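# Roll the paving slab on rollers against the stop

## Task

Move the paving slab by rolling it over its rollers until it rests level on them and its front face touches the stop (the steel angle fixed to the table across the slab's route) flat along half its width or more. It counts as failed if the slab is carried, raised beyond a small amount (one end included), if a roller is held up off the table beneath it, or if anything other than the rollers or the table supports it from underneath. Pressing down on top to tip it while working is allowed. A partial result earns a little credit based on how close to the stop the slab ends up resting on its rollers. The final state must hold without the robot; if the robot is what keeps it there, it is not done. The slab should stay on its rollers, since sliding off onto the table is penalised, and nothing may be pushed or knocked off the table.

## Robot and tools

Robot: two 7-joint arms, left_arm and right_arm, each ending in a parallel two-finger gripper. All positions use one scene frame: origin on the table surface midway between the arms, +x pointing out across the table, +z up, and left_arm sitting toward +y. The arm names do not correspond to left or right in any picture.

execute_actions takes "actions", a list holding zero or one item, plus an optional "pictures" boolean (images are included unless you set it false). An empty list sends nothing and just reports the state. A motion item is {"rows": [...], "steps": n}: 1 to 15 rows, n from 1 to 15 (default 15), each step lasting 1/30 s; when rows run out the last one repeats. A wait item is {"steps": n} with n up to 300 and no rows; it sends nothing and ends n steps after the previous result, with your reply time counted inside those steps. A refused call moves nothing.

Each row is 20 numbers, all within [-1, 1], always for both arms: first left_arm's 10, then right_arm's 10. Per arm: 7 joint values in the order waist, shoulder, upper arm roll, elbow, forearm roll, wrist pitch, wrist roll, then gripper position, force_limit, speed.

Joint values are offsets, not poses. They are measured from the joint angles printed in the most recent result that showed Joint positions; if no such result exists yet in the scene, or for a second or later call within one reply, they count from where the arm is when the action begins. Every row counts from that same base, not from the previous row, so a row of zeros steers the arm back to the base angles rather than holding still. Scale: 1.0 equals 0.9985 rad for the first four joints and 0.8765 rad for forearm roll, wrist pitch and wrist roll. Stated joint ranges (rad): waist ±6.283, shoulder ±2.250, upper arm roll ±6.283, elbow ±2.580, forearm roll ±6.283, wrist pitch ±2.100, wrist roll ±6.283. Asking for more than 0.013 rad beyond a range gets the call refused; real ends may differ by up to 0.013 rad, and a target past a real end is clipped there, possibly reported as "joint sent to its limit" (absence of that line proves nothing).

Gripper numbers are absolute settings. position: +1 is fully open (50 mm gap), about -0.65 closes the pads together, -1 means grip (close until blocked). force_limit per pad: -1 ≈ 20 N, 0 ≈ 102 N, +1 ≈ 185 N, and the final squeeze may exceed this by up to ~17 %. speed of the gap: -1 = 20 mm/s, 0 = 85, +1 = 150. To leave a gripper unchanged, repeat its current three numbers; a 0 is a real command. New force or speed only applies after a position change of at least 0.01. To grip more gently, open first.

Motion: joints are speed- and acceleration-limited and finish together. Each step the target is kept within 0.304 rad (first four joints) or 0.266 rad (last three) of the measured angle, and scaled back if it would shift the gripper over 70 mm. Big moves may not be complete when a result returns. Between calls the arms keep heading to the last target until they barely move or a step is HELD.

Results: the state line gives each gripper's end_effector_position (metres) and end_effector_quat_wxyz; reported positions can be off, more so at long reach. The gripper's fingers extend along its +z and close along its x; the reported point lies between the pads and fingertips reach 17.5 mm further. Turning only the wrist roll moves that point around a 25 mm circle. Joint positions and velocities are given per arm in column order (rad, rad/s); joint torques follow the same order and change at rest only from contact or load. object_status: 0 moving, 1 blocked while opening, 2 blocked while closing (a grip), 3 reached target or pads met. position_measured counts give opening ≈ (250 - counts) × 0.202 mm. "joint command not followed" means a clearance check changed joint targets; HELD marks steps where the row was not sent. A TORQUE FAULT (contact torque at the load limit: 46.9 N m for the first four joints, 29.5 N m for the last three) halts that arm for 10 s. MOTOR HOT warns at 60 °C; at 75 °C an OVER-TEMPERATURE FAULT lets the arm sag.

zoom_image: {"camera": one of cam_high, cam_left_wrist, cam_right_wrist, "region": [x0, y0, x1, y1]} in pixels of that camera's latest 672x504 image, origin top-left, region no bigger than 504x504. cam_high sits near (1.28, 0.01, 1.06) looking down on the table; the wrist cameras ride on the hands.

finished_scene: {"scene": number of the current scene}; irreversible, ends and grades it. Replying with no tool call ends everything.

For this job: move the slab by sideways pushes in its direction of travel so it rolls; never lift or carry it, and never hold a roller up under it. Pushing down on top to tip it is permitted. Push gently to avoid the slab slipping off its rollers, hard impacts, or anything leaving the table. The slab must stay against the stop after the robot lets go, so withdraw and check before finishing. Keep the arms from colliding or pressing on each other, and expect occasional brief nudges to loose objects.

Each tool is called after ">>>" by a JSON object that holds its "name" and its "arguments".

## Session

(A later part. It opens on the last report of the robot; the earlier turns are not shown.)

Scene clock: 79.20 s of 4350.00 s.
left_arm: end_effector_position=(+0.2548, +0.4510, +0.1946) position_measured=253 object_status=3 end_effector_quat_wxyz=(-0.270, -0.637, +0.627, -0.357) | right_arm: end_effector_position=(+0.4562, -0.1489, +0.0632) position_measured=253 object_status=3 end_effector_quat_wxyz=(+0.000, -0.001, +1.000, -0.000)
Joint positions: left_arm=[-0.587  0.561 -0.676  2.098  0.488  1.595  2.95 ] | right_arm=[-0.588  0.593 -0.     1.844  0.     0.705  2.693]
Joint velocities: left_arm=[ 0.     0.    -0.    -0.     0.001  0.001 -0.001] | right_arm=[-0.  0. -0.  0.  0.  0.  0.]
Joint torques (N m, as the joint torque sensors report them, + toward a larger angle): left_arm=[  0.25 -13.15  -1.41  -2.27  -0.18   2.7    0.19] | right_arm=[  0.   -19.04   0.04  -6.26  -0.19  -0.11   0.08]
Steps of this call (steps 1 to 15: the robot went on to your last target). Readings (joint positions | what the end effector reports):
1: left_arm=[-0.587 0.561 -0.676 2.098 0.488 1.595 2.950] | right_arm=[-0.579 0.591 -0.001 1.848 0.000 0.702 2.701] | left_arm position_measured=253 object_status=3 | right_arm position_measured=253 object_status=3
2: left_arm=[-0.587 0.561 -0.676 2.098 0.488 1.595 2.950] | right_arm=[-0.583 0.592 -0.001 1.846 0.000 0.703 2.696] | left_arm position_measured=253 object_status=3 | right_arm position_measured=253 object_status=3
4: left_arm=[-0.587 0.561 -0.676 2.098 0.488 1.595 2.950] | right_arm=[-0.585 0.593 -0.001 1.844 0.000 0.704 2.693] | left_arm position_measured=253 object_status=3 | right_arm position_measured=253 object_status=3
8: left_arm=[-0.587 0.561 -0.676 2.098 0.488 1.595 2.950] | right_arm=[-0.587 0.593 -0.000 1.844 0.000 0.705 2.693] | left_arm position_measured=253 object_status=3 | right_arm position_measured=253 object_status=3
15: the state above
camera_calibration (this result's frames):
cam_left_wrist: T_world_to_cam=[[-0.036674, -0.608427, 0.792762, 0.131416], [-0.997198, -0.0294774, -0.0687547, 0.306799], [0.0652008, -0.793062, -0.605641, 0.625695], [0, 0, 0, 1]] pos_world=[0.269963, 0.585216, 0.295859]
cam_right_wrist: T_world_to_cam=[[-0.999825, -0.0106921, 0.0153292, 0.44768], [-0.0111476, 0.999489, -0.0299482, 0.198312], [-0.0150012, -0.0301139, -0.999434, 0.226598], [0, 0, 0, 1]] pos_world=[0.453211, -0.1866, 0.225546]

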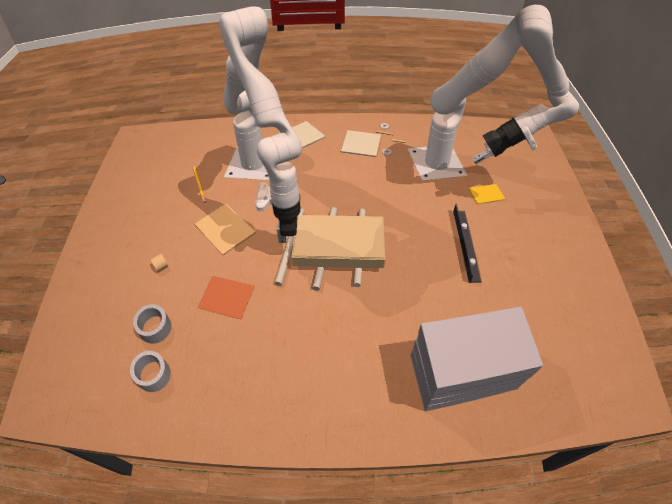

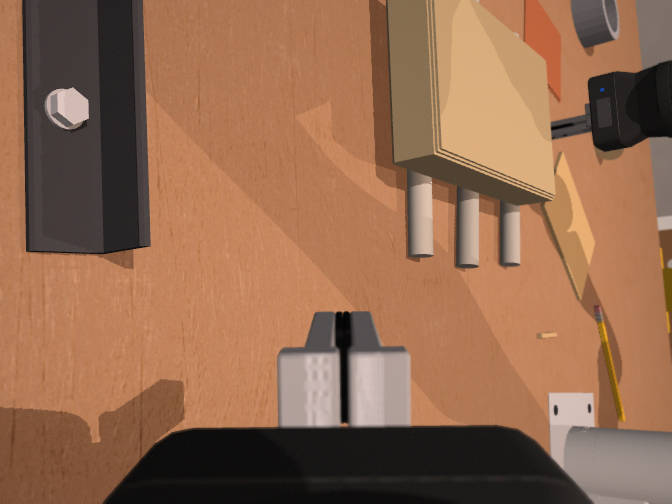

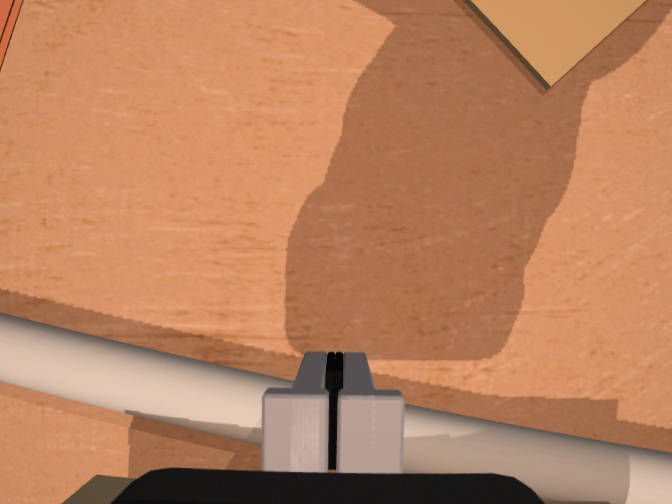

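>>> {"name": "execute_actions", "arguments": {"actions": [{"rows": [
[0,0,0,0,0,0,0,-1,0,0,-0.008,0.003,0,-0.006,0,0.004,-0.009,-1,0,0],
[0,0,0,0,0,0,0,-1,0,0,-0.016,0.006,0,-0.012,0,0.007,-0.018,-1,0,0],
[0,0,0,0,0,0,0,-1,0,0,-0.024,0.008,0,-0.018,0,0.011,-0.027,-1,0,0],
[0,0,0,0,0,0,0,-1,0,0,-0.030,0.011,0,-0.023,0,0.014,-0.034,-1,0,0],
[0,0,0,0,0,0,0,-1,0,0,-0.035,0.012,0,-0.027,0,0.017,-0.040,-1,0,0],
[0,0,0,0,0,0,0,-1,0,0,-0.040,0.014,0,-0.031,0,0.019,-0.046,-1,0,0],
[0,0,0,0,0,0,0,-1,0,0,-0.046,0.016,0,-0.035,0,0.021,-0.052,-1,0,0],
[0,0,0,0,0,0,0,-1,0,0,-0.051,0.018,0,-0.039,0,0.024,-0.058,-1,0,0],
[0,0,0,0,0,0,0,-1,0,0,-0.056,0.020,0,-0.043,0,0.026,-0.064,-1,0,0],
[0,0,0,0,0,0,0,-1,0,0,-0.062,0.022,0,-0.048,0,0.029,-0.070,-1,0,0],
[0,0,0,0,0,0,0,-1,0,0,-0.067,0.024,0,-0.052,0,0.031,-0.076,-1,0,0],
[0,0,0,0,0,0,0,-1,0,0,-0.072,0.026,0,-0.056,0,0.034,-0.082,-1,0,0],
[0,0,0,0,0,0,0,-1,0,0,-0.077,0.027,0,-0.060,0,0.036,-0.088,-1,0,0],
[0,0,0,0,0,0,0,-1,0,0,-0.083,0.029,0,-0.064,0,0.039,-0.094,-1,0,0],
[0,0,0,0,0,0,0,-1,0,0,-0.088,0.031,0,-0.068,0,0.041,-0.100,-1,0,0]], "steps": 15}], "pictures": false}}

>>> {"name": "execute_actions", "arguments": {"actions": [{"steps": 20}]}}

>>> {"name": "zoom_image", "arguments": {"camera": "cam_high", "region": [240, 180, 510, 310]}}

Scene clock: 86.47 s of 4350.00 s.
left_arm: end_effector_position=(+0.2548, +0.4510, +0.1946) position_measured=253 object_status=3 end_effector_quat_wxyz=(-0.270, -0.637, +0.627, -0.357) | right_arm: end_effector_position=(+0.4575, -0.1111, +0.0634) position_measured=253 object_status=3 end_effector_quat_wxyz=(+0.001, +0.000, +1.000, -0.001)
Joint positions: left_arm=[-0.587  0.561 -0.676  2.098  0.488  1.595  2.95 ] | right_arm=[-0.664  0.621  0.001  1.784  0.001  0.737  2.616]
Joint velocities: left_arm=[-0.     0.     0.    -0.     0.    -0.002  0.   ] | right_arm=[-0.165  0.056 -0.016 -0.125 -0.01   0.062 -0.156]
Joint torques (N m, as the joint torque sensors report them, + toward a larger angle): left_arm=[  0.18 -13.55  -1.42  -2.59  -0.34   2.76  -0.12] | right_arm=[ -1.23 -19.95  -0.59  -6.39  -0.24  -0.03   0.25]
Steps of this call (steps 1 to 15: the robot went on to your last target; steps 16 to 90: nothing new was sent; then 3.77 s passed at rest; steps 91 to 105: all 15 steps of this action). Readings (joint positions | what the end effector reports):
91: left_arm=[-0.587 0.561 -0.676 2.098 0.488 1.595 2.950] | right_arm=[-0.589 0.594 -0.000 1.843 0.001 0.705 2.692] | left_arm position_measured=253 object_status=3 | right_arm position_measured=253 object_status=3
92: left_arm=[-0.587 0.561 -0.676 2.098 0.488 1.595 2.950] | right_arm=[-0.594 0.596 0.001 1.840 0.001 0.707 2.689] | left_arm position_measured=253 object_status=3 | right_arm position_measured=253 object_status=3
94: left_arm=[-0.587 0.561 -0.676 2.098 0.488 1.595 2.950] | right_arm=[-0.606 0.600 0.000 1.832 0.001 0.711 2.677] | left_arm position_measured=253 object_status=3 | right_arm position_measured=253 object_status=3
98: left_arm=[-0.587 0.561 -0.676 2.098 0.488 1.595 2.950] | right_arm=[-0.628 0.608 -0.001 1.813 0.000 0.721 2.653] | left_arm position_measured=253 object_status=3 | right_arm position_measured=253 object_status=3
105: the state above

Scene clock: 87.13 s of 4350.00 s.
left_arm: end_effector_position=(+0.2548, +0.4510, +0.1946) position_measured=253 object_status=3 end_effector_quat_wxyz=(-0.270, -0.637, +0.627, -0.357) | right_arm: end_effector_position=(+0.4567, -0.1038, +0.0634) position_measured=253 object_status=3 end_effector_quat_wxyz=(+0.000, -0.001, +1.000, +0.000)
Joint positions: left_arm=[-0.587  0.561 -0.676  2.098  0.488  1.595  2.95 ] | right_arm=[-0.676  0.624 -0.     1.776  0.     0.74   2.605]
Joint velocities: left_arm=[-0.     0.    -0.     0.     0.    -0.001 -0.001] | right_arm=[-0.  0.  0. -0. -0.  0.  0.]
Joint torques (N m, as the joint torque sensors report them, + toward a larger angle): left_arm=[  0.05 -13.06  -1.13  -2.34  -0.19   2.6    0.1 ] | right_arm=[  0.1  -20.04   0.24  -6.52   0.24  -0.04  -0.06]
Steps of this call (steps 1 to 20: the robot went on to your last target). Readings (joint positions | what the end effector reports):
1: left_arm=[-0.587 0.561 -0.676 2.098 0.488 1.595 2.950] | right_arm=[-0.669 0.622 0.001 1.780 0.001 0.738 2.611] | left_arm position_measured=253 object_status=3 | right_arm position_measured=253 object_status=3
2: left_arm=[-0.587 0.561 -0.676 2.098 0.488 1.595 2.950] | right_arm=[-0.672 0.623 -0.001 1.778 0.000 0.739 2.607] | left_arm position_measured=253 object_status=3 | right_arm position_measured=253 object_status=3
4: left_arm=[-0.587 0.561 -0.676 2.098 0.488 1.595 2.950] | right_arm=[-0.674 0.624 -0.001 1.776 0.000 0.740 2.605] | left_arm position_measured=253 object_status=3 | right_arm position_measured=253 object_status=3
8: left_arm=[-0.587 0.561 -0.676 2.098 0.488 1.595 2.950] | right_arm=[-0.675 0.624 -0.001 1.776 0.000 0.740 2.605] | left_arm position_measured=253 object_status=3 | right_arm position_measured=253 object_status=3
20: the state above
camera_calibration (this result's frames):
cam_left_wrist: T_world_to_cam=[[-0.0366743, -0.608428, 0.792761, 0.131417], [-0.997198, -0.0294771, -0.0687549, 0.306799], [0.0652007, -0.793061, -0.605642, 0.625695], [0, 0, 0, 1]] pos_world=[0.269964, 0.585216, 0.295859]
cam_right_wrist: T_world_to_cam=[[-0.999836, -0.0108825, 0.0144496, 0.448782], [-0.0113042, 0.999503, -0.0294321, 0.153308], [-0.0141221, -0.0295906, -0.999462, 0.227844], [0, 0, 0, 1]] pos_world=[0.45366, -0.141606, 0.225749]

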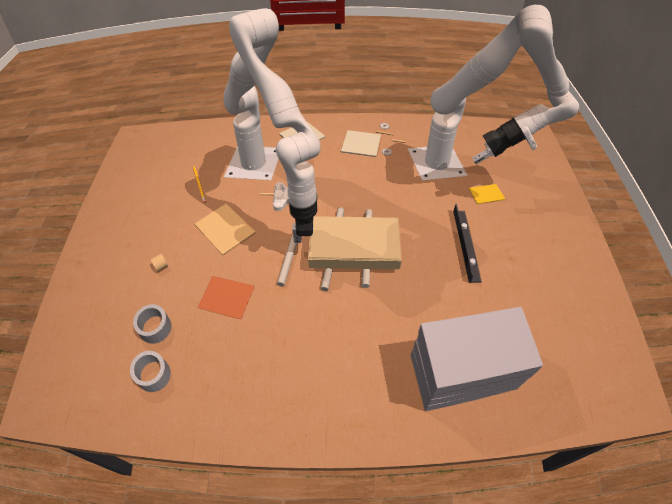

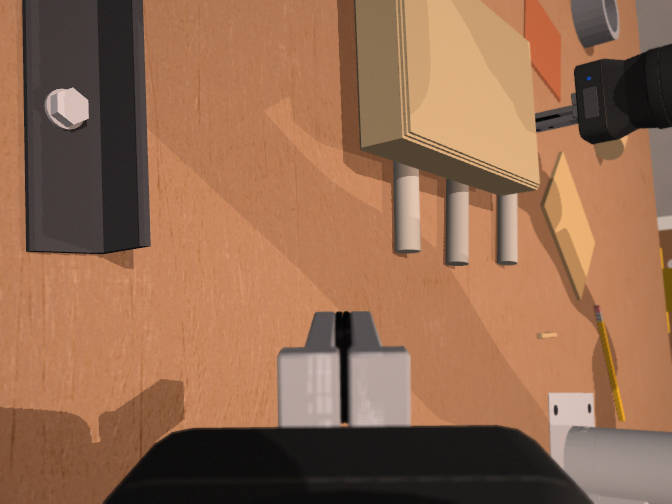

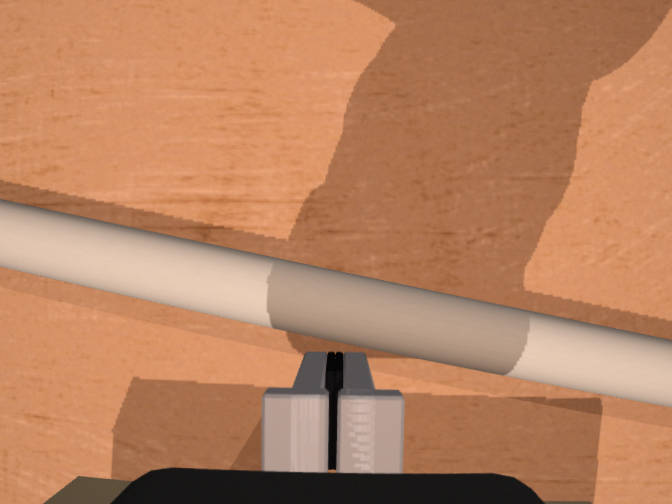

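Region (240, 180, 510, 310) of cam_high's 672x504 image, scaled by 1.867, with more detail than that image has; it fills the top 243 rows of this view, and the rest is white.

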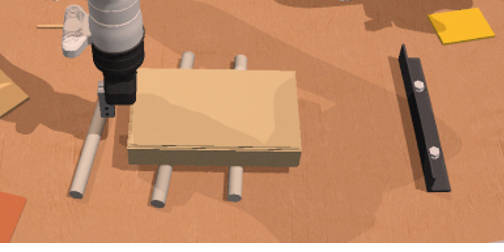

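>>> {"name": "execute_actions", "arguments": {"actions": [{"rows": [[0,0,0,0,0,0,0,-1,0,0, 0.038,-0.141,0,0.158,0,-0.017,1.0,0.6,0,0]], "steps": 15}], "pictures": false}}

>>> {"name": "execute_actions", "arguments": {"actions": [{"steps": 12}], "pictures": false}}

Scene clock: 94.60 s of 4350.00 s.
left_arm: end_effector_position=(+0.2548, +0.4510, +0.1946) position_measured=253 object_status=3 end_effector_quat_wxyz=(-0.270, -0.637, +0.627, -0.357) | right_arm: end_effector_position=(+0.4296, -0.1408, +0.0887) position_measured=63 object_status=0 end_effector_quat_wxyz=(-0.001, -0.229, +0.973, -0.000)
Joint positions: left_arm=[-0.587  0.561 -0.676  2.098  0.488  1.595  2.95 ] | right_arm=[-0.641  0.494 -0.     1.924  0.     0.727  3.101]
Joint velocities: left_arm=[ 0.     0.     0.     0.     0.    -0.001  0.001] | right_arm=[ 0.018 -0.071 -0.     0.071 -0.    -0.008  1.216]
Joint torques (N m, as the joint torque sensors report them, + toward a larger angle): left_arm=[  0.22 -13.44  -1.28  -2.37  -0.35   2.65   0.17] | right_arm=[ -0.28 -17.38   0.29  -7.06  -0.06  -0.28   0.2 ]
Steps of this call (steps 1 to 15: the robot went on to your last target; steps 16 to 90: nothing new was sent; then 3.97 s passed at rest; steps 91 to 105: all 15 steps of this action). Readings (joint positions | what the end effector reports):
91: left_arm=[-0.587 0.561 -0.676 2.098 0.488 1.595 2.950] | right_arm=[-0.676 0.623 -0.001 1.777 0.000 0.740 2.606] | left_arm position_measured=253 object_status=3 | right_arm position_measured=243 object_status=0
92: left_arm=[-0.587 0.561 -0.676 2.098 0.488 1.595 2.950] | right_arm=[-0.674 0.617 -0.001 1.782 0.000 0.739 2.615] | left_arm position_measured=253 object_status=3 | right_arm position_measured=229 object_status=0
94: left_arm=[-0.587 0.561 -0.676 2.098 0.488 1.595 2.950] | right_arm=[-0.667 0.590 -0.001 1.809 0.000 0.736 2.659] | left_arm position_measured=253 object_status=3 | right_arm position_measured=201 object_status=0
98: left_arm=[-0.587 0.561 -0.676 2.098 0.488 1.595 2.950] | right_arm=[-0.651 0.531 0.000 1.879 0.001 0.731 2.817] | left_arm position_measured=253 object_status=3 | right_arm position_measured=145 object_status=0
105: the state above

Scene clock: 95.00 s of 4350.00 s.
left_arm: end_effector_position=(+0.2548, +0.4510, +0.1946) position_measured=253 object_status=3 end_effector_quat_wxyz=(-0.270, -0.637, +0.627, -0.357) | right_arm: end_effector_position=(+0.4348, -0.1375, +0.0909) position_measured=63 object_status=3 end_effector_quat_wxyz=(-0.001, -0.408, +0.913, -0.000)
Joint positions: left_arm=[-0.587  0.561 -0.676  2.098  0.488  1.595  2.95 ] | right_arm=[-0.638  0.484 -0.     1.933  0.     0.726  3.481]
Joint velocities: left_arm=[-0. -0. -0.  0.  0. -0.  0.] | right_arm=[ 0.001 -0.002  0.     0.001 -0.     0.     0.017]
Joint torques (N m, as the joint torque sensors report them, + toward a larger angle): left_arm=[ -0.3  -13.31  -1.21  -2.37  -0.24   2.78  -0.02] | right_arm=[  0.17 -17.1    0.21  -6.65   0.14  -0.07   0.24]
Steps of this call (steps 1 to 12: the robot went on to your last target). Readings (joint positions | what the end effector reports):
1: left_arm=[-0.587 0.561 -0.676 2.098 0.488 1.595 2.950] | right_arm=[-0.640 0.492 -0.000 1.926 0.000 0.726 3.142] | left_arm position_measured=253 object_status=3 | right_arm position_measured=63 object_status=0
2: left_arm=[-0.587 0.561 -0.676 2.098 0.488 1.595 2.950] | right_arm=[-0.640 0.490 -0.000 1.928 0.000 0.726 3.183] | left_arm position_measured=253 object_status=3 | right_arm position_measured=63 object_status=0
4: left_arm=[-0.587 0.561 -0.676 2.098 0.488 1.595 2.950] | right_arm=[-0.639 0.488 -0.000 1.930 0.000 0.726 3.264] | left_arm position_measured=253 object_status=3 | right_arm position_measured=63 object_status=0
8: left_arm=[-0.587 0.561 -0.676 2.098 0.488 1.595 2.950] | right_arm=[-0.638 0.485 -0.000 1.933 0.000 0.726 3.424] | left_arm position_measured=253 object_status=3 | right_arm position_measured=63 object_status=3
12: the state above

>>> {"name": "execute_actions", "arguments": {"actions": [{"rows": [[0,0,0,0,0,0,0,-1,0,0, 0,0,0,0,0,0,0.585,0.6,0,0]], "steps": 15}], "pictures": false}}

>>> {"name": "execute_actions", "arguments": {"actions": [{"steps": 8}]}}

Scene clock: 96.90 s of 4350.00 s.
left_arm: end_effector_position=(+0.2548, +0.4510, +0.1946) position_measured=253 object_status=3 end_effector_quat_wxyz=(-0.270, -0.637, +0.627, -0.357) | right_arm: end_effector_position=(+0.4405, -0.1267, +0.0909) position_measured=63 object_status=3 end_effector_quat_wxyz=(-0.001, -0.617, +0.787, +0.000)
Joint positions: left_arm=[-0.587  0.561 -0.676  2.098  0.488  1.595  2.95 ] | right_arm=[-0.638  0.484 -0.001  1.933  0.     0.726  3.97 ]
Joint velocities: left_arm=[-0.    -0.     0.    -0.001  0.    -0.    -0.001] | right_arm=[-0.     0.    -0.    -0.    -0.    -0.001  0.66 ]
Joint torques (N m, as the joint torque sensors report them, + toward a larger angle): left_arm=[  0.17 -12.88  -1.67  -2.54  -0.61   2.75  -0.06] | right_arm=[  0.01 -17.26   0.26  -6.55   0.04  -0.22   0.38]
Steps of this call (steps 1 to 30: the robot went on to your last target; steps 31 to 42: nothing new was sent; steps 43 to 57: all 15 steps of this action). Readings (joint positions | what the end effector reports):
43: left_arm=[-0.587 0.561 -0.676 2.098 0.488 1.595 2.950] | right_arm=[-0.638 0.484 -0.000 1.933 0.000 0.726 3.483] | left_arm position_measured=253 object_status=3 | right_arm position_measured=63 object_status=3
44: left_arm=[-0.587 0.561 -0.676 2.098 0.488 1.595 2.950] | right_arm=[-0.638 0.484 -0.000 1.933 0.000 0.726 3.492] | left_arm position_measured=253 object_status=3 | right_arm position_measured=63 object_status=3
46: left_arm=[-0.587 0.561 -0.676 2.098 0.488 1.595 2.950] | right_arm=[-0.638 0.484 -0.000 1.933 0.000 0.726 3.543] | left_arm position_measured=253 object_status=3 | right_arm position_measured=63 object_status=3
50: left_arm=[-0.587 0.561 -0.676 2.098 0.488 1.595 2.950] | right_arm=[-0.638 0.484 -0.000 1.933 0.000 0.726 3.703] | left_arm position_measured=253 object_status=3 | right_arm position_measured=63 object_status=3
57: the state above

Scene clock: 97.17 s of 4350.00 s.
left_arm: end_effector_position=(+0.2548, +0.4510, +0.1946) position_measured=253 object_status=3 end_effector_quat_wxyz=(-0.270, -0.637, +0.627, -0.357) | right_arm: end_effector_position=(+0.4406, -0.1262, +0.0908) position_measured=63 object_status=3 end_effector_quat_wxyz=(+0.001, +0.626, -0.780, -0.000)
Joint positions: left_arm=[-0.587  0.561 -0.676  2.098  0.488  1.595  2.95 ] | right_arm=[-0.638  0.484 -0.     1.933  0.     0.726  3.994]
Joint velocities: left_arm=[ 0.    -0.    -0.     0.001  0.    -0.    -0.   ] | right_arm=[ 0.     0.    -0.    -0.    -0.     0.001  0.   ]
Joint torques (N m, as the joint torque sensors report them, + toward a larger angle): left_arm=[  0.19 -13.14  -1.06  -2.48  -0.35   2.71   0.15] | right_arm=[ -0.21 -17.11   0.12  -6.64  -0.07  -0.05   0.06]
Steps of this call (steps 1 to 8: the robot went on to your last target). Readings (joint positions | what the end effector reports):
1: left_arm=[-0.587 0.561 -0.676 2.098 0.488 1.595 2.950] | right_arm=[-0.638 0.484 -0.001 1.933 0.000 0.726 3.987] | left_arm position_measured=253 object_status=3 | right_arm position_measured=63 object_status=3
2: left_arm=[-0.587 0.561 -0.676 2.098 0.488 1.595 2.950] | right_arm=[-0.638 0.484 -0.001 1.933 0.000 0.726 3.993] | left_arm position_measured=253 object_status=3 | right_arm position_measured=63 object_status=3
4: left_arm=[-0.587 0.561 -0.676 2.098 0.488 1.595 2.950] | right_arm=[-0.638 0.484 -0.001 1.933 0.000 0.726 3.994] | left_arm position_measured=253 object_status=3 | right_arm position_measured=63 object_status=3
8: the state above
camera_calibration (this result's frames):
cam_left_wrist: T_world_to_cam=[[-0.0366741, -0.60843, 0.79276, 0.13142], [-0.997198, -0.0294768, -0.0687547, 0.3068], [0.0652004, -0.79306, -0.605644, 0.625696], [0, 0, 0, 1]] pos_world=[0.269964, 0.585217, 0.295858]
cam_right_wrist: T_world_to_cam=[[-0.207122, -0.97818, 0.0162548, -0.0394674], [-0.977994, 0.206601, -0.0290372, 0.502119], [0.0250453, -0.0219113, -0.999446, 0.2381], [0, 0, 0, 1]] pos_world=[0.476932, -0.137127, 0.25319]

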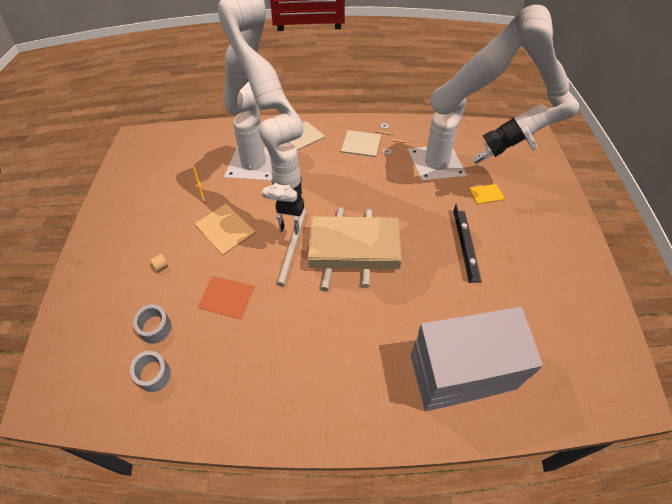

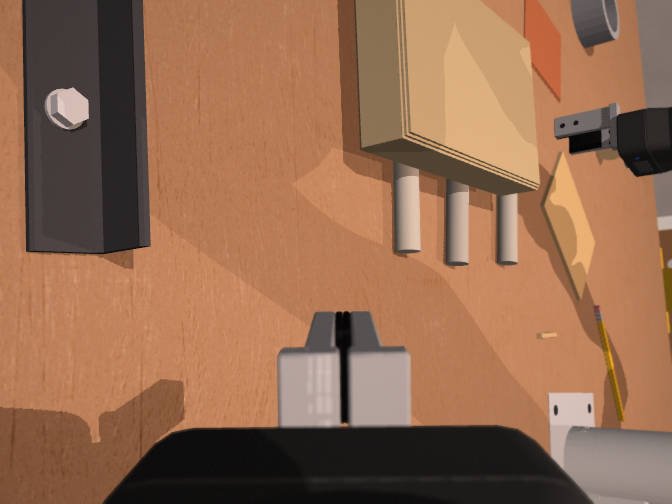

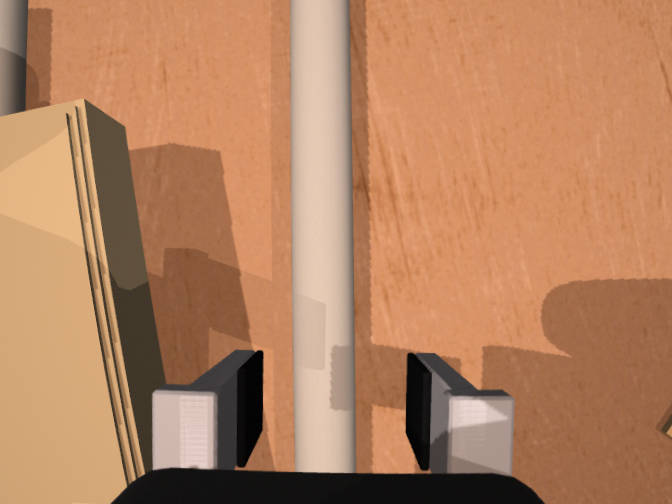

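>>> {"name": "execute_actions", "arguments": {"actions": [{"rows": [[0,0,0,0,0,0,0,-1,0,0, -0.007,0.137,0,0.057,0,-0.222,0,0.6,0,0]], "steps": 15}], "pictures": false}}

>>> {"name": "execute_actions", "arguments": {"actions": [{"steps": 10}]}}

Scene clock: 99.40 s of 4350.00 s.
left_arm: end_effector_position=(+0.2548, +0.4510, +0.1946) position_measured=253 object_status=3 end_effector_quat_wxyz=(-0.270, -0.637, +0.627, -0.357) | right_arm: end_effector_position=(+0.4399, -0.1232, +0.0258) position_measured=63 object_status=3 end_effector_quat_wxyz=(-0.001, +0.629, -0.777, +0.000)
Joint positions: left_arm=[-0.587  0.561 -0.676  2.098  0.488  1.595  2.95 ] | right_arm=[-0.645  0.619 -0.     1.99   0.     0.531  3.994]
Joint velocities: left_arm=[-0.    -0.    -0.    -0.001  0.    -0.001  0.001] | right_arm=[-0.001  0.018  0.     0.001 -0.     0.    -0.   ]
Joint torques (N m, as the joint torque sensors report them, + toward a larger angle): left_arm=[  0.17 -13.35  -1.42  -2.5   -0.26   2.51  -0.03] | right_arm=[  0.28 -17.93   0.16  -5.7   -0.22   0.05  -0.14]
Steps of this call (steps 1 to 30: the robot went on to your last target; steps 31 to 52: nothing new was sent; steps 53 to 67: all 15 steps of this action). Readings (joint positions | what the end effector reports):
53: left_arm=[-0.587 0.561 -0.676 2.098 0.488 1.595 2.950] | right_arm=[-0.638 0.485 -0.000 1.934 0.000 0.724 3.994] | left_arm position_measured=253 object_status=3 | right_arm position_measured=63 object_status=3
54: left_arm=[-0.587 0.561 -0.676 2.098 0.488 1.595 2.950] | right_arm=[-0.638 0.492 -0.000 1.935 0.001 0.717 3.994] | left_arm position_measured=253 object_status=3 | right_arm position_measured=63 object_status=3
56: left_arm=[-0.587 0.561 -0.676 2.098 0.488 1.595 2.950] | right_arm=[-0.640 0.522 -0.000 1.946 0.001 0.679 3.994] | left_arm position_measured=253 object_status=3 | right_arm position_measured=63 object_status=3
60: left_arm=[-0.587 0.561 -0.676 2.098 0.488 1.595 2.950] | right_arm=[-0.644 0.602 -0.001 1.983 0.000 0.558 3.994] | left_arm position_measured=253 object_status=3 | right_arm position_measured=63 object_status=3
67: the state above

Scene clock: 99.73 s of 4350.00 s.
left_arm: end_effector_position=(+0.2548, +0.4510, +0.1946) position_measured=253 object_status=3 end_effector_quat_wxyz=(-0.270, -0.637, +0.627, -0.357) | right_arm: end_effector_position=(+0.4395, -0.1234, +0.0250) position_measured=63 object_status=3 end_effector_quat_wxyz=(+0.000, +0.629, -0.777, -0.000)
Joint positions: left_arm=[-0.587  0.561 -0.676  2.098  0.488  1.595  2.95 ] | right_arm=[-0.645  0.621 -0.     1.99   0.     0.531  3.994]
Joint velocities: left_arm=[ 0.     0.    -0.001 -0.     0.    -0.    -0.   ] | right_arm=[ 0.     0.001 -0.001  0.    -0.    -0.     0.   ]
Joint torques (N m, as the joint torque sensors report them, + toward a larger angle): left_arm=[  0.13 -13.4   -1.2   -2.83  -0.12   2.73   0.07] | right_arm=[  0.02 -18.46  -0.16  -4.88  -0.05  -0.08   0.13]
Steps of this call (steps 1 to 10: the robot went on to your last target). Readings (joint positions | what the end effector reports):
1: left_arm=[-0.587 0.561 -0.676 2.098 0.488 1.595 2.950] | right_arm=[-0.645 0.619 -0.000 1.990 0.000 0.531 3.994] | left_arm position_measured=253 object_status=3 | right_arm position_measured=63 object_status=3
2: left_arm=[-0.587 0.561 -0.676 2.098 0.488 1.595 2.950] | right_arm=[-0.645 0.620 -0.000 1.990 0.000 0.531 3.994] | left_arm position_measured=253 object_status=3 | right_arm position_measured=63 object_status=3
4: left_arm=[-0.587 0.561 -0.676 2.098 0.488 1.595 2.950] | right_arm=[-0.645 0.620 -0.000 1.990 0.000 0.531 3.994] | left_arm position_measured=253 object_status=3 | right_arm position_measured=63 object_status=3
8: left_arm=[-0.587 0.561 -0.676 2.098 0.488 1.595 2.950] | right_arm=[-0.645 0.621 -0.000 1.990 0.000 0.531 3.994] | left_arm position_measured=253 object_status=3 | right_arm position_measured=63 object_status=3
10: the state above
camera_calibration (this result's frames):
cam_left_wrist: T_world_to_cam=[[-0.0366743, -0.608431, 0.792759, 0.131421], [-0.997198, -0.0294764, -0.0687548, 0.3068], [0.0652003, -0.793059, -0.605645, 0.625696], [0, 0, 0, 1]] pos_world=[0.269964, 0.585218, 0.295858]
cam_right_wrist: T_world_to_cam=[[-0.200278, -0.979616, 0.0155335, -0.0390769], [-0.979395, 0.199762, -0.0296785, 0.498301], [0.0259706, -0.0211574, -0.999439, 0.172091], [0, 0, 0, 1]] pos_world=[0.475738, -0.134181, 0.18739]

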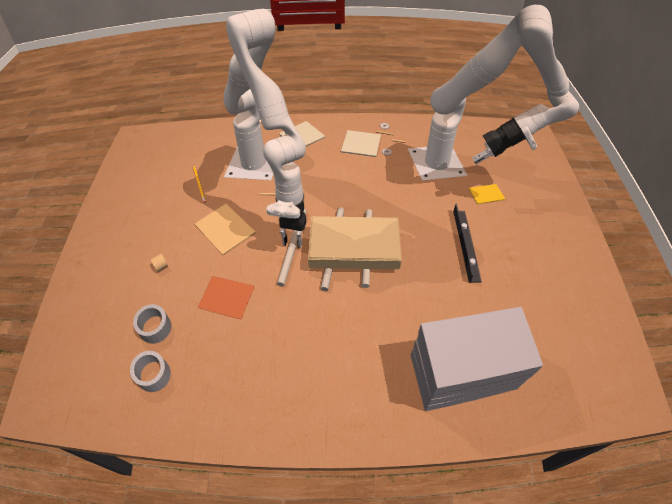

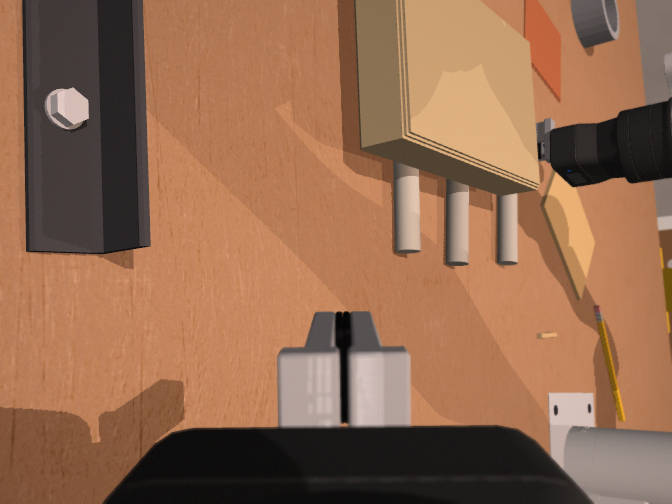

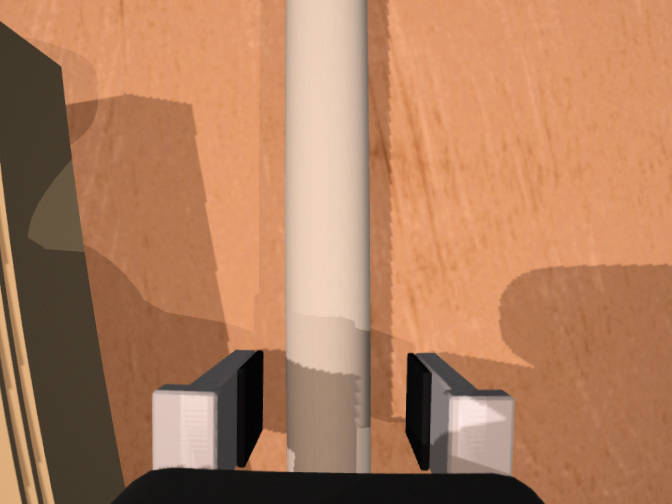

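>>> {"name": "execute_actions", "arguments": {"actions": [{"rows": [[0,0,0,0,0,0,0,-1,0,0, 0,0,0,0,0,0,0,-1,-0.3,0.5]], "steps": 15}], "pictures": false}}

Scene clock: 101.80 s of 4350.00 s.
left_arm: end_effector_position=(+0.2548, +0.4510, +0.1946) position_measured=253 object_status=3 end_effector_quat_wxyz=(-0.270, -0.637, +0.627, -0.357) | right_arm: end_effector_position=(+0.4395, -0.1234, +0.0250) position_measured=149 object_status=2 end_effector_quat_wxyz=(+0.000, +0.629, -0.777, -0.000)
Joint positions: left_arm=[-0.587  0.561 -0.676  2.098  0.488  1.595  2.95 ] | right_arm=[-0.645  0.621 -0.001  1.99   0.     0.531  3.994]
Joint velocities: left_arm=[-0.    -0.     0.    -0.001  0.001  0.    -0.   ] | right_arm=[ 0.     0.     0.001 -0.     0.    -0.001  0.   ]
Joint torques (N m, as the joint torque sensors report them, + toward a larger angle): left_arm=[  0.41 -13.39  -1.22  -2.61  -0.06   2.8    0.22] | right_arm=[  0.   -18.15   0.19  -4.97  -0.03  -0.28   0.13]
Steps of this call (steps 1 to 15: the robot went on to your last target; steps 16 to 47: nothing new was sent; steps 48 to 62: all 15 steps of this action). Readings (joint positions | what the end effector reports):
48: left_arm=[-0.587 0.561 -0.676 2.098 0.488 1.595 2.950] | right_arm=[-0.645 0.621 -0.000 1.990 0.000 0.531 3.994] | left_arm position_measured=253 object_status=3 | right_arm position_measured=77 object_status=0
49: left_arm=[-0.587 0.561 -0.676 2.098 0.488 1.595 2.950] | right_arm=[-0.645 0.621 -0.000 1.990 0.000 0.531 3.994] | left_arm position_measured=253 object_status=3 | right_arm position_measured=96 object_status=0
51: left_arm=[-0.587 0.561 -0.676 2.098 0.488 1.595 2.950] | right_arm=[-0.645 0.621 -0.001 1.990 0.000 0.531 3.994] | left_arm position_measured=253 object_status=3 | right_arm position_measured=135 object_status=0
55: left_arm=[-0.587 0.561 -0.676 2.098 0.488 1.595 2.950] | right_arm=[-0.645 0.621 -0.001 1.990 0.000 0.531 3.994] | left_arm position_measured=253 object_status=3 | right_arm position_measured=149 object_status=0
62: the state above

>>> {"name": "execute_actions", "arguments": {"actions": [{"rows": [[0,0,0,0,0,0,0,-1,0,0, 0,-0.225,0,-0.121,0,0.395,0,-1,-0.3,0.5]], "steps": 15}], "pictures": false}}

>>> {"name": "execute_actions", "arguments": {"actions": [{"steps": 8}], "pictures": false}}

Scene clock: 106.50 s of 4350.00 s.
left_arm: end_effector_position=(+0.2548, +0.4510, +0.1946) position_measured=253 object_status=3 end_effector_quat_wxyz=(-0.270, -0.637, +0.627, -0.357) | right_arm: end_effector_position=(+0.4388, -0.1239, +0.1384) position_measured=149 object_status=2 end_effector_quat_wxyz=(+0.003, +0.629, -0.778, -0.000)
Joint positions: left_arm=[-0.587  0.561 -0.676  2.098  0.488  1.595  2.95 ] | right_arm=[-0.645  0.402 -0.     1.87   0.     0.876  3.994]
Joint velocities: left_arm=[ 0.     0.     0.     0.     0.001  0.    -0.   ] | right_arm=[-0.    -0.036 -0.002  0.004 -0.     0.027  0.   ]
Joint torques (N m, as the joint torque sensors report them, + toward a larger angle): left_arm=[ -0.09 -13.08  -1.29  -2.57  -0.12   2.87  -0.03] | right_arm=[ -0.49 -17.33   0.29  -7.72   0.14  -0.21   0.03]
Steps of this call (steps 1 to 15: the robot went on to your last target; steps 16 to 90: nothing new was sent; then 1.20 s passed at rest; steps 91 to 105: all 15 steps of this action). Readings (joint positions | what the end effector reports):
91: left_arm=[-0.587 0.561 -0.676 2.098 0.488 1.595 2.950] | right_arm=[-0.645 0.619 -0.001 1.990 0.000 0.532 3.994] | left_arm position_measured=253 object_status=3 | right_arm position_measured=149 object_status=2
92: left_arm=[-0.587 0.561 -0.676 2.098 0.488 1.595 2.950] | right_arm=[-0.645 0.613 -0.001 1.988 0.000 0.538 3.994] | left_arm position_measured=253 object_status=3 | right_arm position_measured=149 object_status=2
94: left_arm=[-0.587 0.561 -0.676 2.098 0.488 1.595 2.950] | right_arm=[-0.645 0.583 -0.001 1.974 0.000 0.570 3.994] | left_arm position_measured=253 object_status=3 | right_arm position_measured=149 object_status=2
98: left_arm=[-0.587 0.561 -0.676 2.098 0.488 1.595 2.950] | right_arm=[-0.645 0.487 -0.001 1.919 0.000 0.708 3.994] | left_arm position_measured=253 object_status=3 | right_arm position_measured=149 object_status=2
105: the state above

Scene clock: 106.77 s of 4350.00 s.
left_arm: end_effector_position=(+0.2548, +0.4510, +0.1946) position_measured=253 object_status=3 end_effector_quat_wxyz=(-0.270, -0.637, +0.627, -0.357) | right_arm: end_effector_position=(+0.4392, -0.1236, +0.1406) position_measured=149 object_status=2 end_effector_quat_wxyz=(+0.001, +0.629, -0.777, -0.000)
Joint positions: left_arm=[-0.587  0.561 -0.676  2.098  0.488  1.595  2.95 ] | right_arm=[-0.645  0.396 -0.001  1.869  0.     0.877  3.994]
Joint velocities: left_arm=[ 0.     0.     0.    -0.     0.    -0.    -0.001] | right_arm=[-0.    -0.005 -0.     0.    -0.    -0.    -0.   ]
Joint torques (N m, as the joint torque sensors report them, + toward a larger angle): left_arm=[ -0.23 -13.23  -1.22  -2.58  -0.27   2.67  -0.11] | right_arm=[  0.13 -16.55   0.23  -7.69  -0.04  -0.2    0.12]
Steps of this call (steps 1 to 8: the robot went on to your last target). Readings (joint positions | what the end effector reports):
1: left_arm=[-0.587 0.561 -0.676 2.098 0.488 1.595 2.950] | right_arm=[-0.645 0.400 -0.000 1.870 0.000 0.877 3.994] | left_arm position_measured=253 object_status=3 | right_arm position_measured=149 object_status=2
2: left_arm=[-0.587 0.561 -0.676 2.098 0.488 1.595 2.950] | right_arm=[-0.645 0.399 -0.000 1.870 0.000 0.877 3.994] | left_arm position_measured=253 object_status=3 | right_arm position_measured=149 object_status=2
4: left_arm=[-0.587 0.561 -0.676 2.098 0.488 1.595 2.950] | right_arm=[-0.645 0.398 -0.001 1.870 0.000 0.877 3.994] | left_arm position_measured=253 object_status=3 | right_arm position_measured=149 object_status=2
8: the state above

>>> {"name": "execute_actions", "arguments": {"actions": [{"rows": [[0,0,0,0,0,0,0,-1,0,0, -0.442,0.478,0,-0.905,0,0.486,-0.260,-1,-0.3,0.5]], "steps": 15}], "pictures": false}}

>>> {"name": "execute_actions", "arguments": {"actions": [{"steps": 30}]}}

>>> {"name": "zoom_image", "arguments": {"camera": "cam_high", "region": [280, 160, 510, 310]}}

Scene clock: 109.33 s of 4350.00 s.
left_arm: end_effector_position=(+0.2548, +0.4510, +0.1946) position_measured=253 object_status=3 end_effector_quat_wxyz=(-0.270, -0.637, +0.627, -0.357) | right_arm: end_effector_position=(+0.4051, +0.0044, +0.0907) position_measured=149 object_status=2 end_effector_quat_wxyz=(+0.125, +0.671, -0.731, +0.018)
Joint positions: left_arm=[-0.587  0.561 -0.676  2.098  0.488  1.595  2.95 ] | right_arm=[-0.954  0.715  0.014  1.498  0.013  1.182  3.817]
Joint velocities: left_arm=[-0.     0.     0.     0.001 -0.    -0.001  0.001] | right_arm=[-0.473  0.501 -0.002 -1.088 -0.021  0.521 -0.228]
Joint torques (N m, as the joint torque sensors report them, + toward a larger angle): left_arm=[  0.3  -13.37  -1.16  -2.39  -0.3    2.64  -0.12] | right_arm=[-7.59 -1.18 -9.14  0.85 -5.6  -2.89  0.88]
Steps of this call (steps 1 to 15: the robot went on to your last target; steps 16 to 62: nothing new was sent; steps 63 to 77: all 15 steps of this action). Readings (joint positions | what the end effector reports):
63: left_arm=[-0.587 0.561 -0.676 2.098 0.488 1.595 2.950] | right_arm=[-0.647 0.397 -0.000 1.869 0.001 0.878 3.994] | left_arm position_measured=253 object_status=3 | right_arm position_measured=149 object_status=2
64: left_arm=[-0.587 0.561 -0.676 2.098 0.488 1.595 2.950] | right_arm=[-0.653 0.404 0.001 1.863 0.001 0.883 3.990] | left_arm position_measured=253 object_status=3 | right_arm position_measured=149 object_status=2
66: left_arm=[-0.587 0.561 -0.676 2.098 0.488 1.595 2.950] | right_arm=[-0.683 0.435 0.003 1.836 0.002 0.906 3.970] | left_arm position_measured=253 object_status=3 | right_arm position_measured=149 object_status=2
70: left_arm=[-0.587 0.561 -0.676 2.098 0.488 1.595 2.950] | right_arm=[-0.792 0.545 0.001 1.728 0.001 1.000 3.900] | left_arm position_measured=253 object_status=3 | right_arm position_measured=149 object_status=2
77: the state above

Scene clock: 110.33 s of 4350.00 s.
left_arm: end_effector_position=(+0.2548, +0.4510, +0.1946) position_measured=253 object_status=3 end_effector_quat_wxyz=(-0.270, -0.637, +0.627, -0.357) | right_arm: end_effector_position=(+0.4598, +0.2011, +0.1405) position_measured=149 object_status=2 end_effector_quat_wxyz=(+0.001, +0.708, -0.706, +0.000)
Joint positions: left_arm=[-0.587  0.561 -0.676  2.098  0.488  1.595  2.95 ] | right_arm=[-1.086  0.874 -0.001  0.966  0.     1.303  3.766]
Joint velocities: left_arm=[ 0.     0.     0.     0.    -0.    -0.    -0.002] | right_arm=[ 0.     0.001  0.    -0.001  0.     0.     0.   ]
Joint torques (N m, as the joint torque sensors report them, + toward a larger angle): left_arm=[  0.32 -13.13  -0.94  -2.56  -0.14   2.7    0.07] | right_arm=[ -0.12 -27.36   0.3   -9.63  -0.08  -0.2    0.05]
Steps of this call (steps 1 to 30: the robot went on to your last target). Readings (joint positions | what the end effector reports):
1: left_arm=[-0.587 0.561 -0.676 2.098 0.488 1.595 2.950] | right_arm=[-0.969 0.731 0.013 1.462 0.012 1.198 3.810] | left_arm position_measured=253 object_status=3 | right_arm position_measured=149 object_status=2
2: left_arm=[-0.587 0.561 -0.676 2.098 0.488 1.595 2.950] | right_arm=[-0.983 0.746 0.011 1.427 0.010 1.211 3.804] | left_arm position_measured=253 object_status=3 | right_arm position_measured=149 object_status=2
4: left_arm=[-0.587 0.561 -0.676 2.098 0.488 1.595 2.950] | right_arm=[-1.007 0.774 0.005 1.360 0.005 1.233 3.795] | left_arm position_measured=253 object_status=3 | right_arm position_measured=149 object_status=2
8: left_arm=[-0.587 0.561 -0.676 2.098 0.488 1.595 2.950] | right_arm=[-1.041 0.815 -0.000 1.231 0.000 1.263 3.783] | left_arm position_measured=253 object_status=3 | right_arm position_measured=149 object_status=2
30: the state above
camera_calibration (this result's frames):
cam_left_wrist: T_world_to_cam=[[-0.0366746, -0.608434, 0.792756, 0.131426], [-0.997198, -0.0294758, -0.068755, 0.3068], [0.0652, -0.793057, -0.605648, 0.625696], [0, 0, 0, 1]] pos_world=[0.269965, 0.58522, 0.295858]
cam_right_wrist: T_world_to_cam=[[0.0114241, -0.999802, 0.016289, 0.187673], [-0.999499, -0.0118983, -0.0293167, 0.508594], [0.0295047, -0.0159459, -0.999437, 0.291174], [0, 0, 0, 1]] pos_world=[0.497605, 0.198331, 0.302863]

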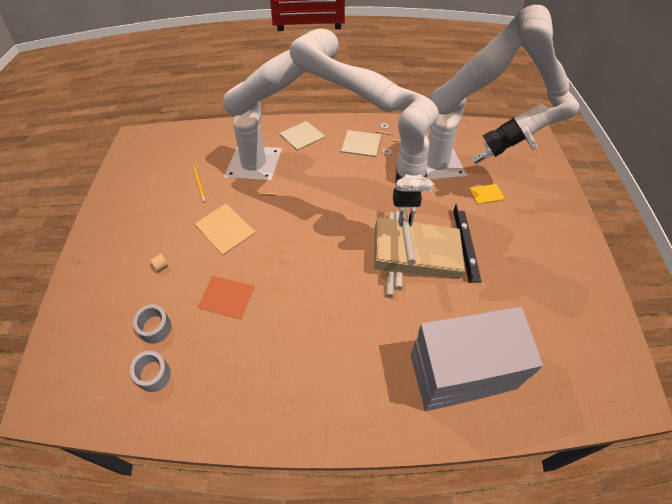

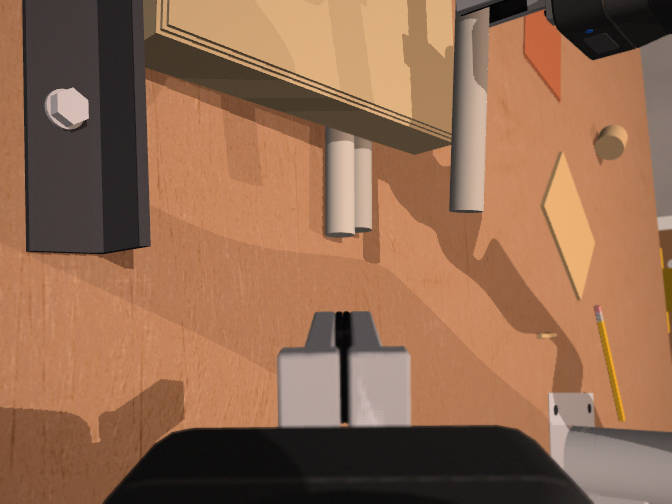

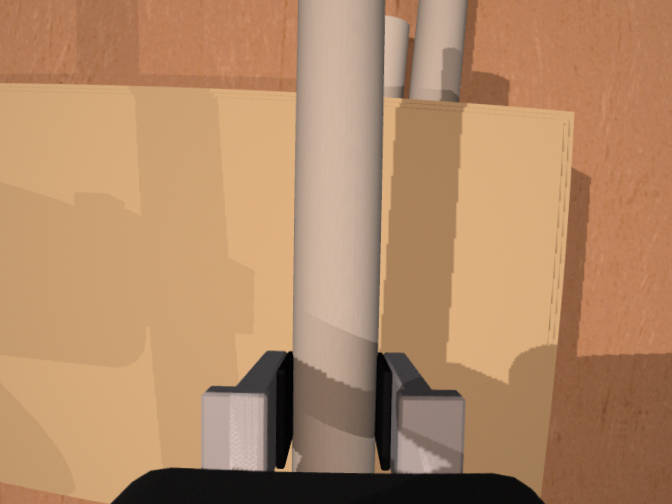

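Region (280, 160, 510, 310) of cam_high's 672x504 image, scaled by 2.191, with more detail than that image has; it fills the top 329 rows of this view, and the rest is white.

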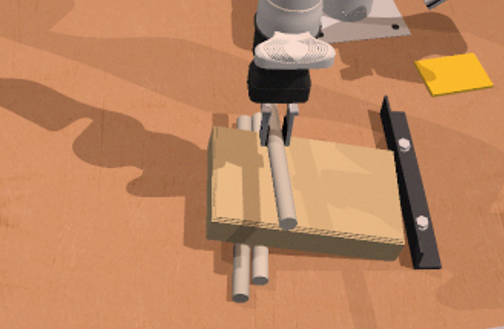

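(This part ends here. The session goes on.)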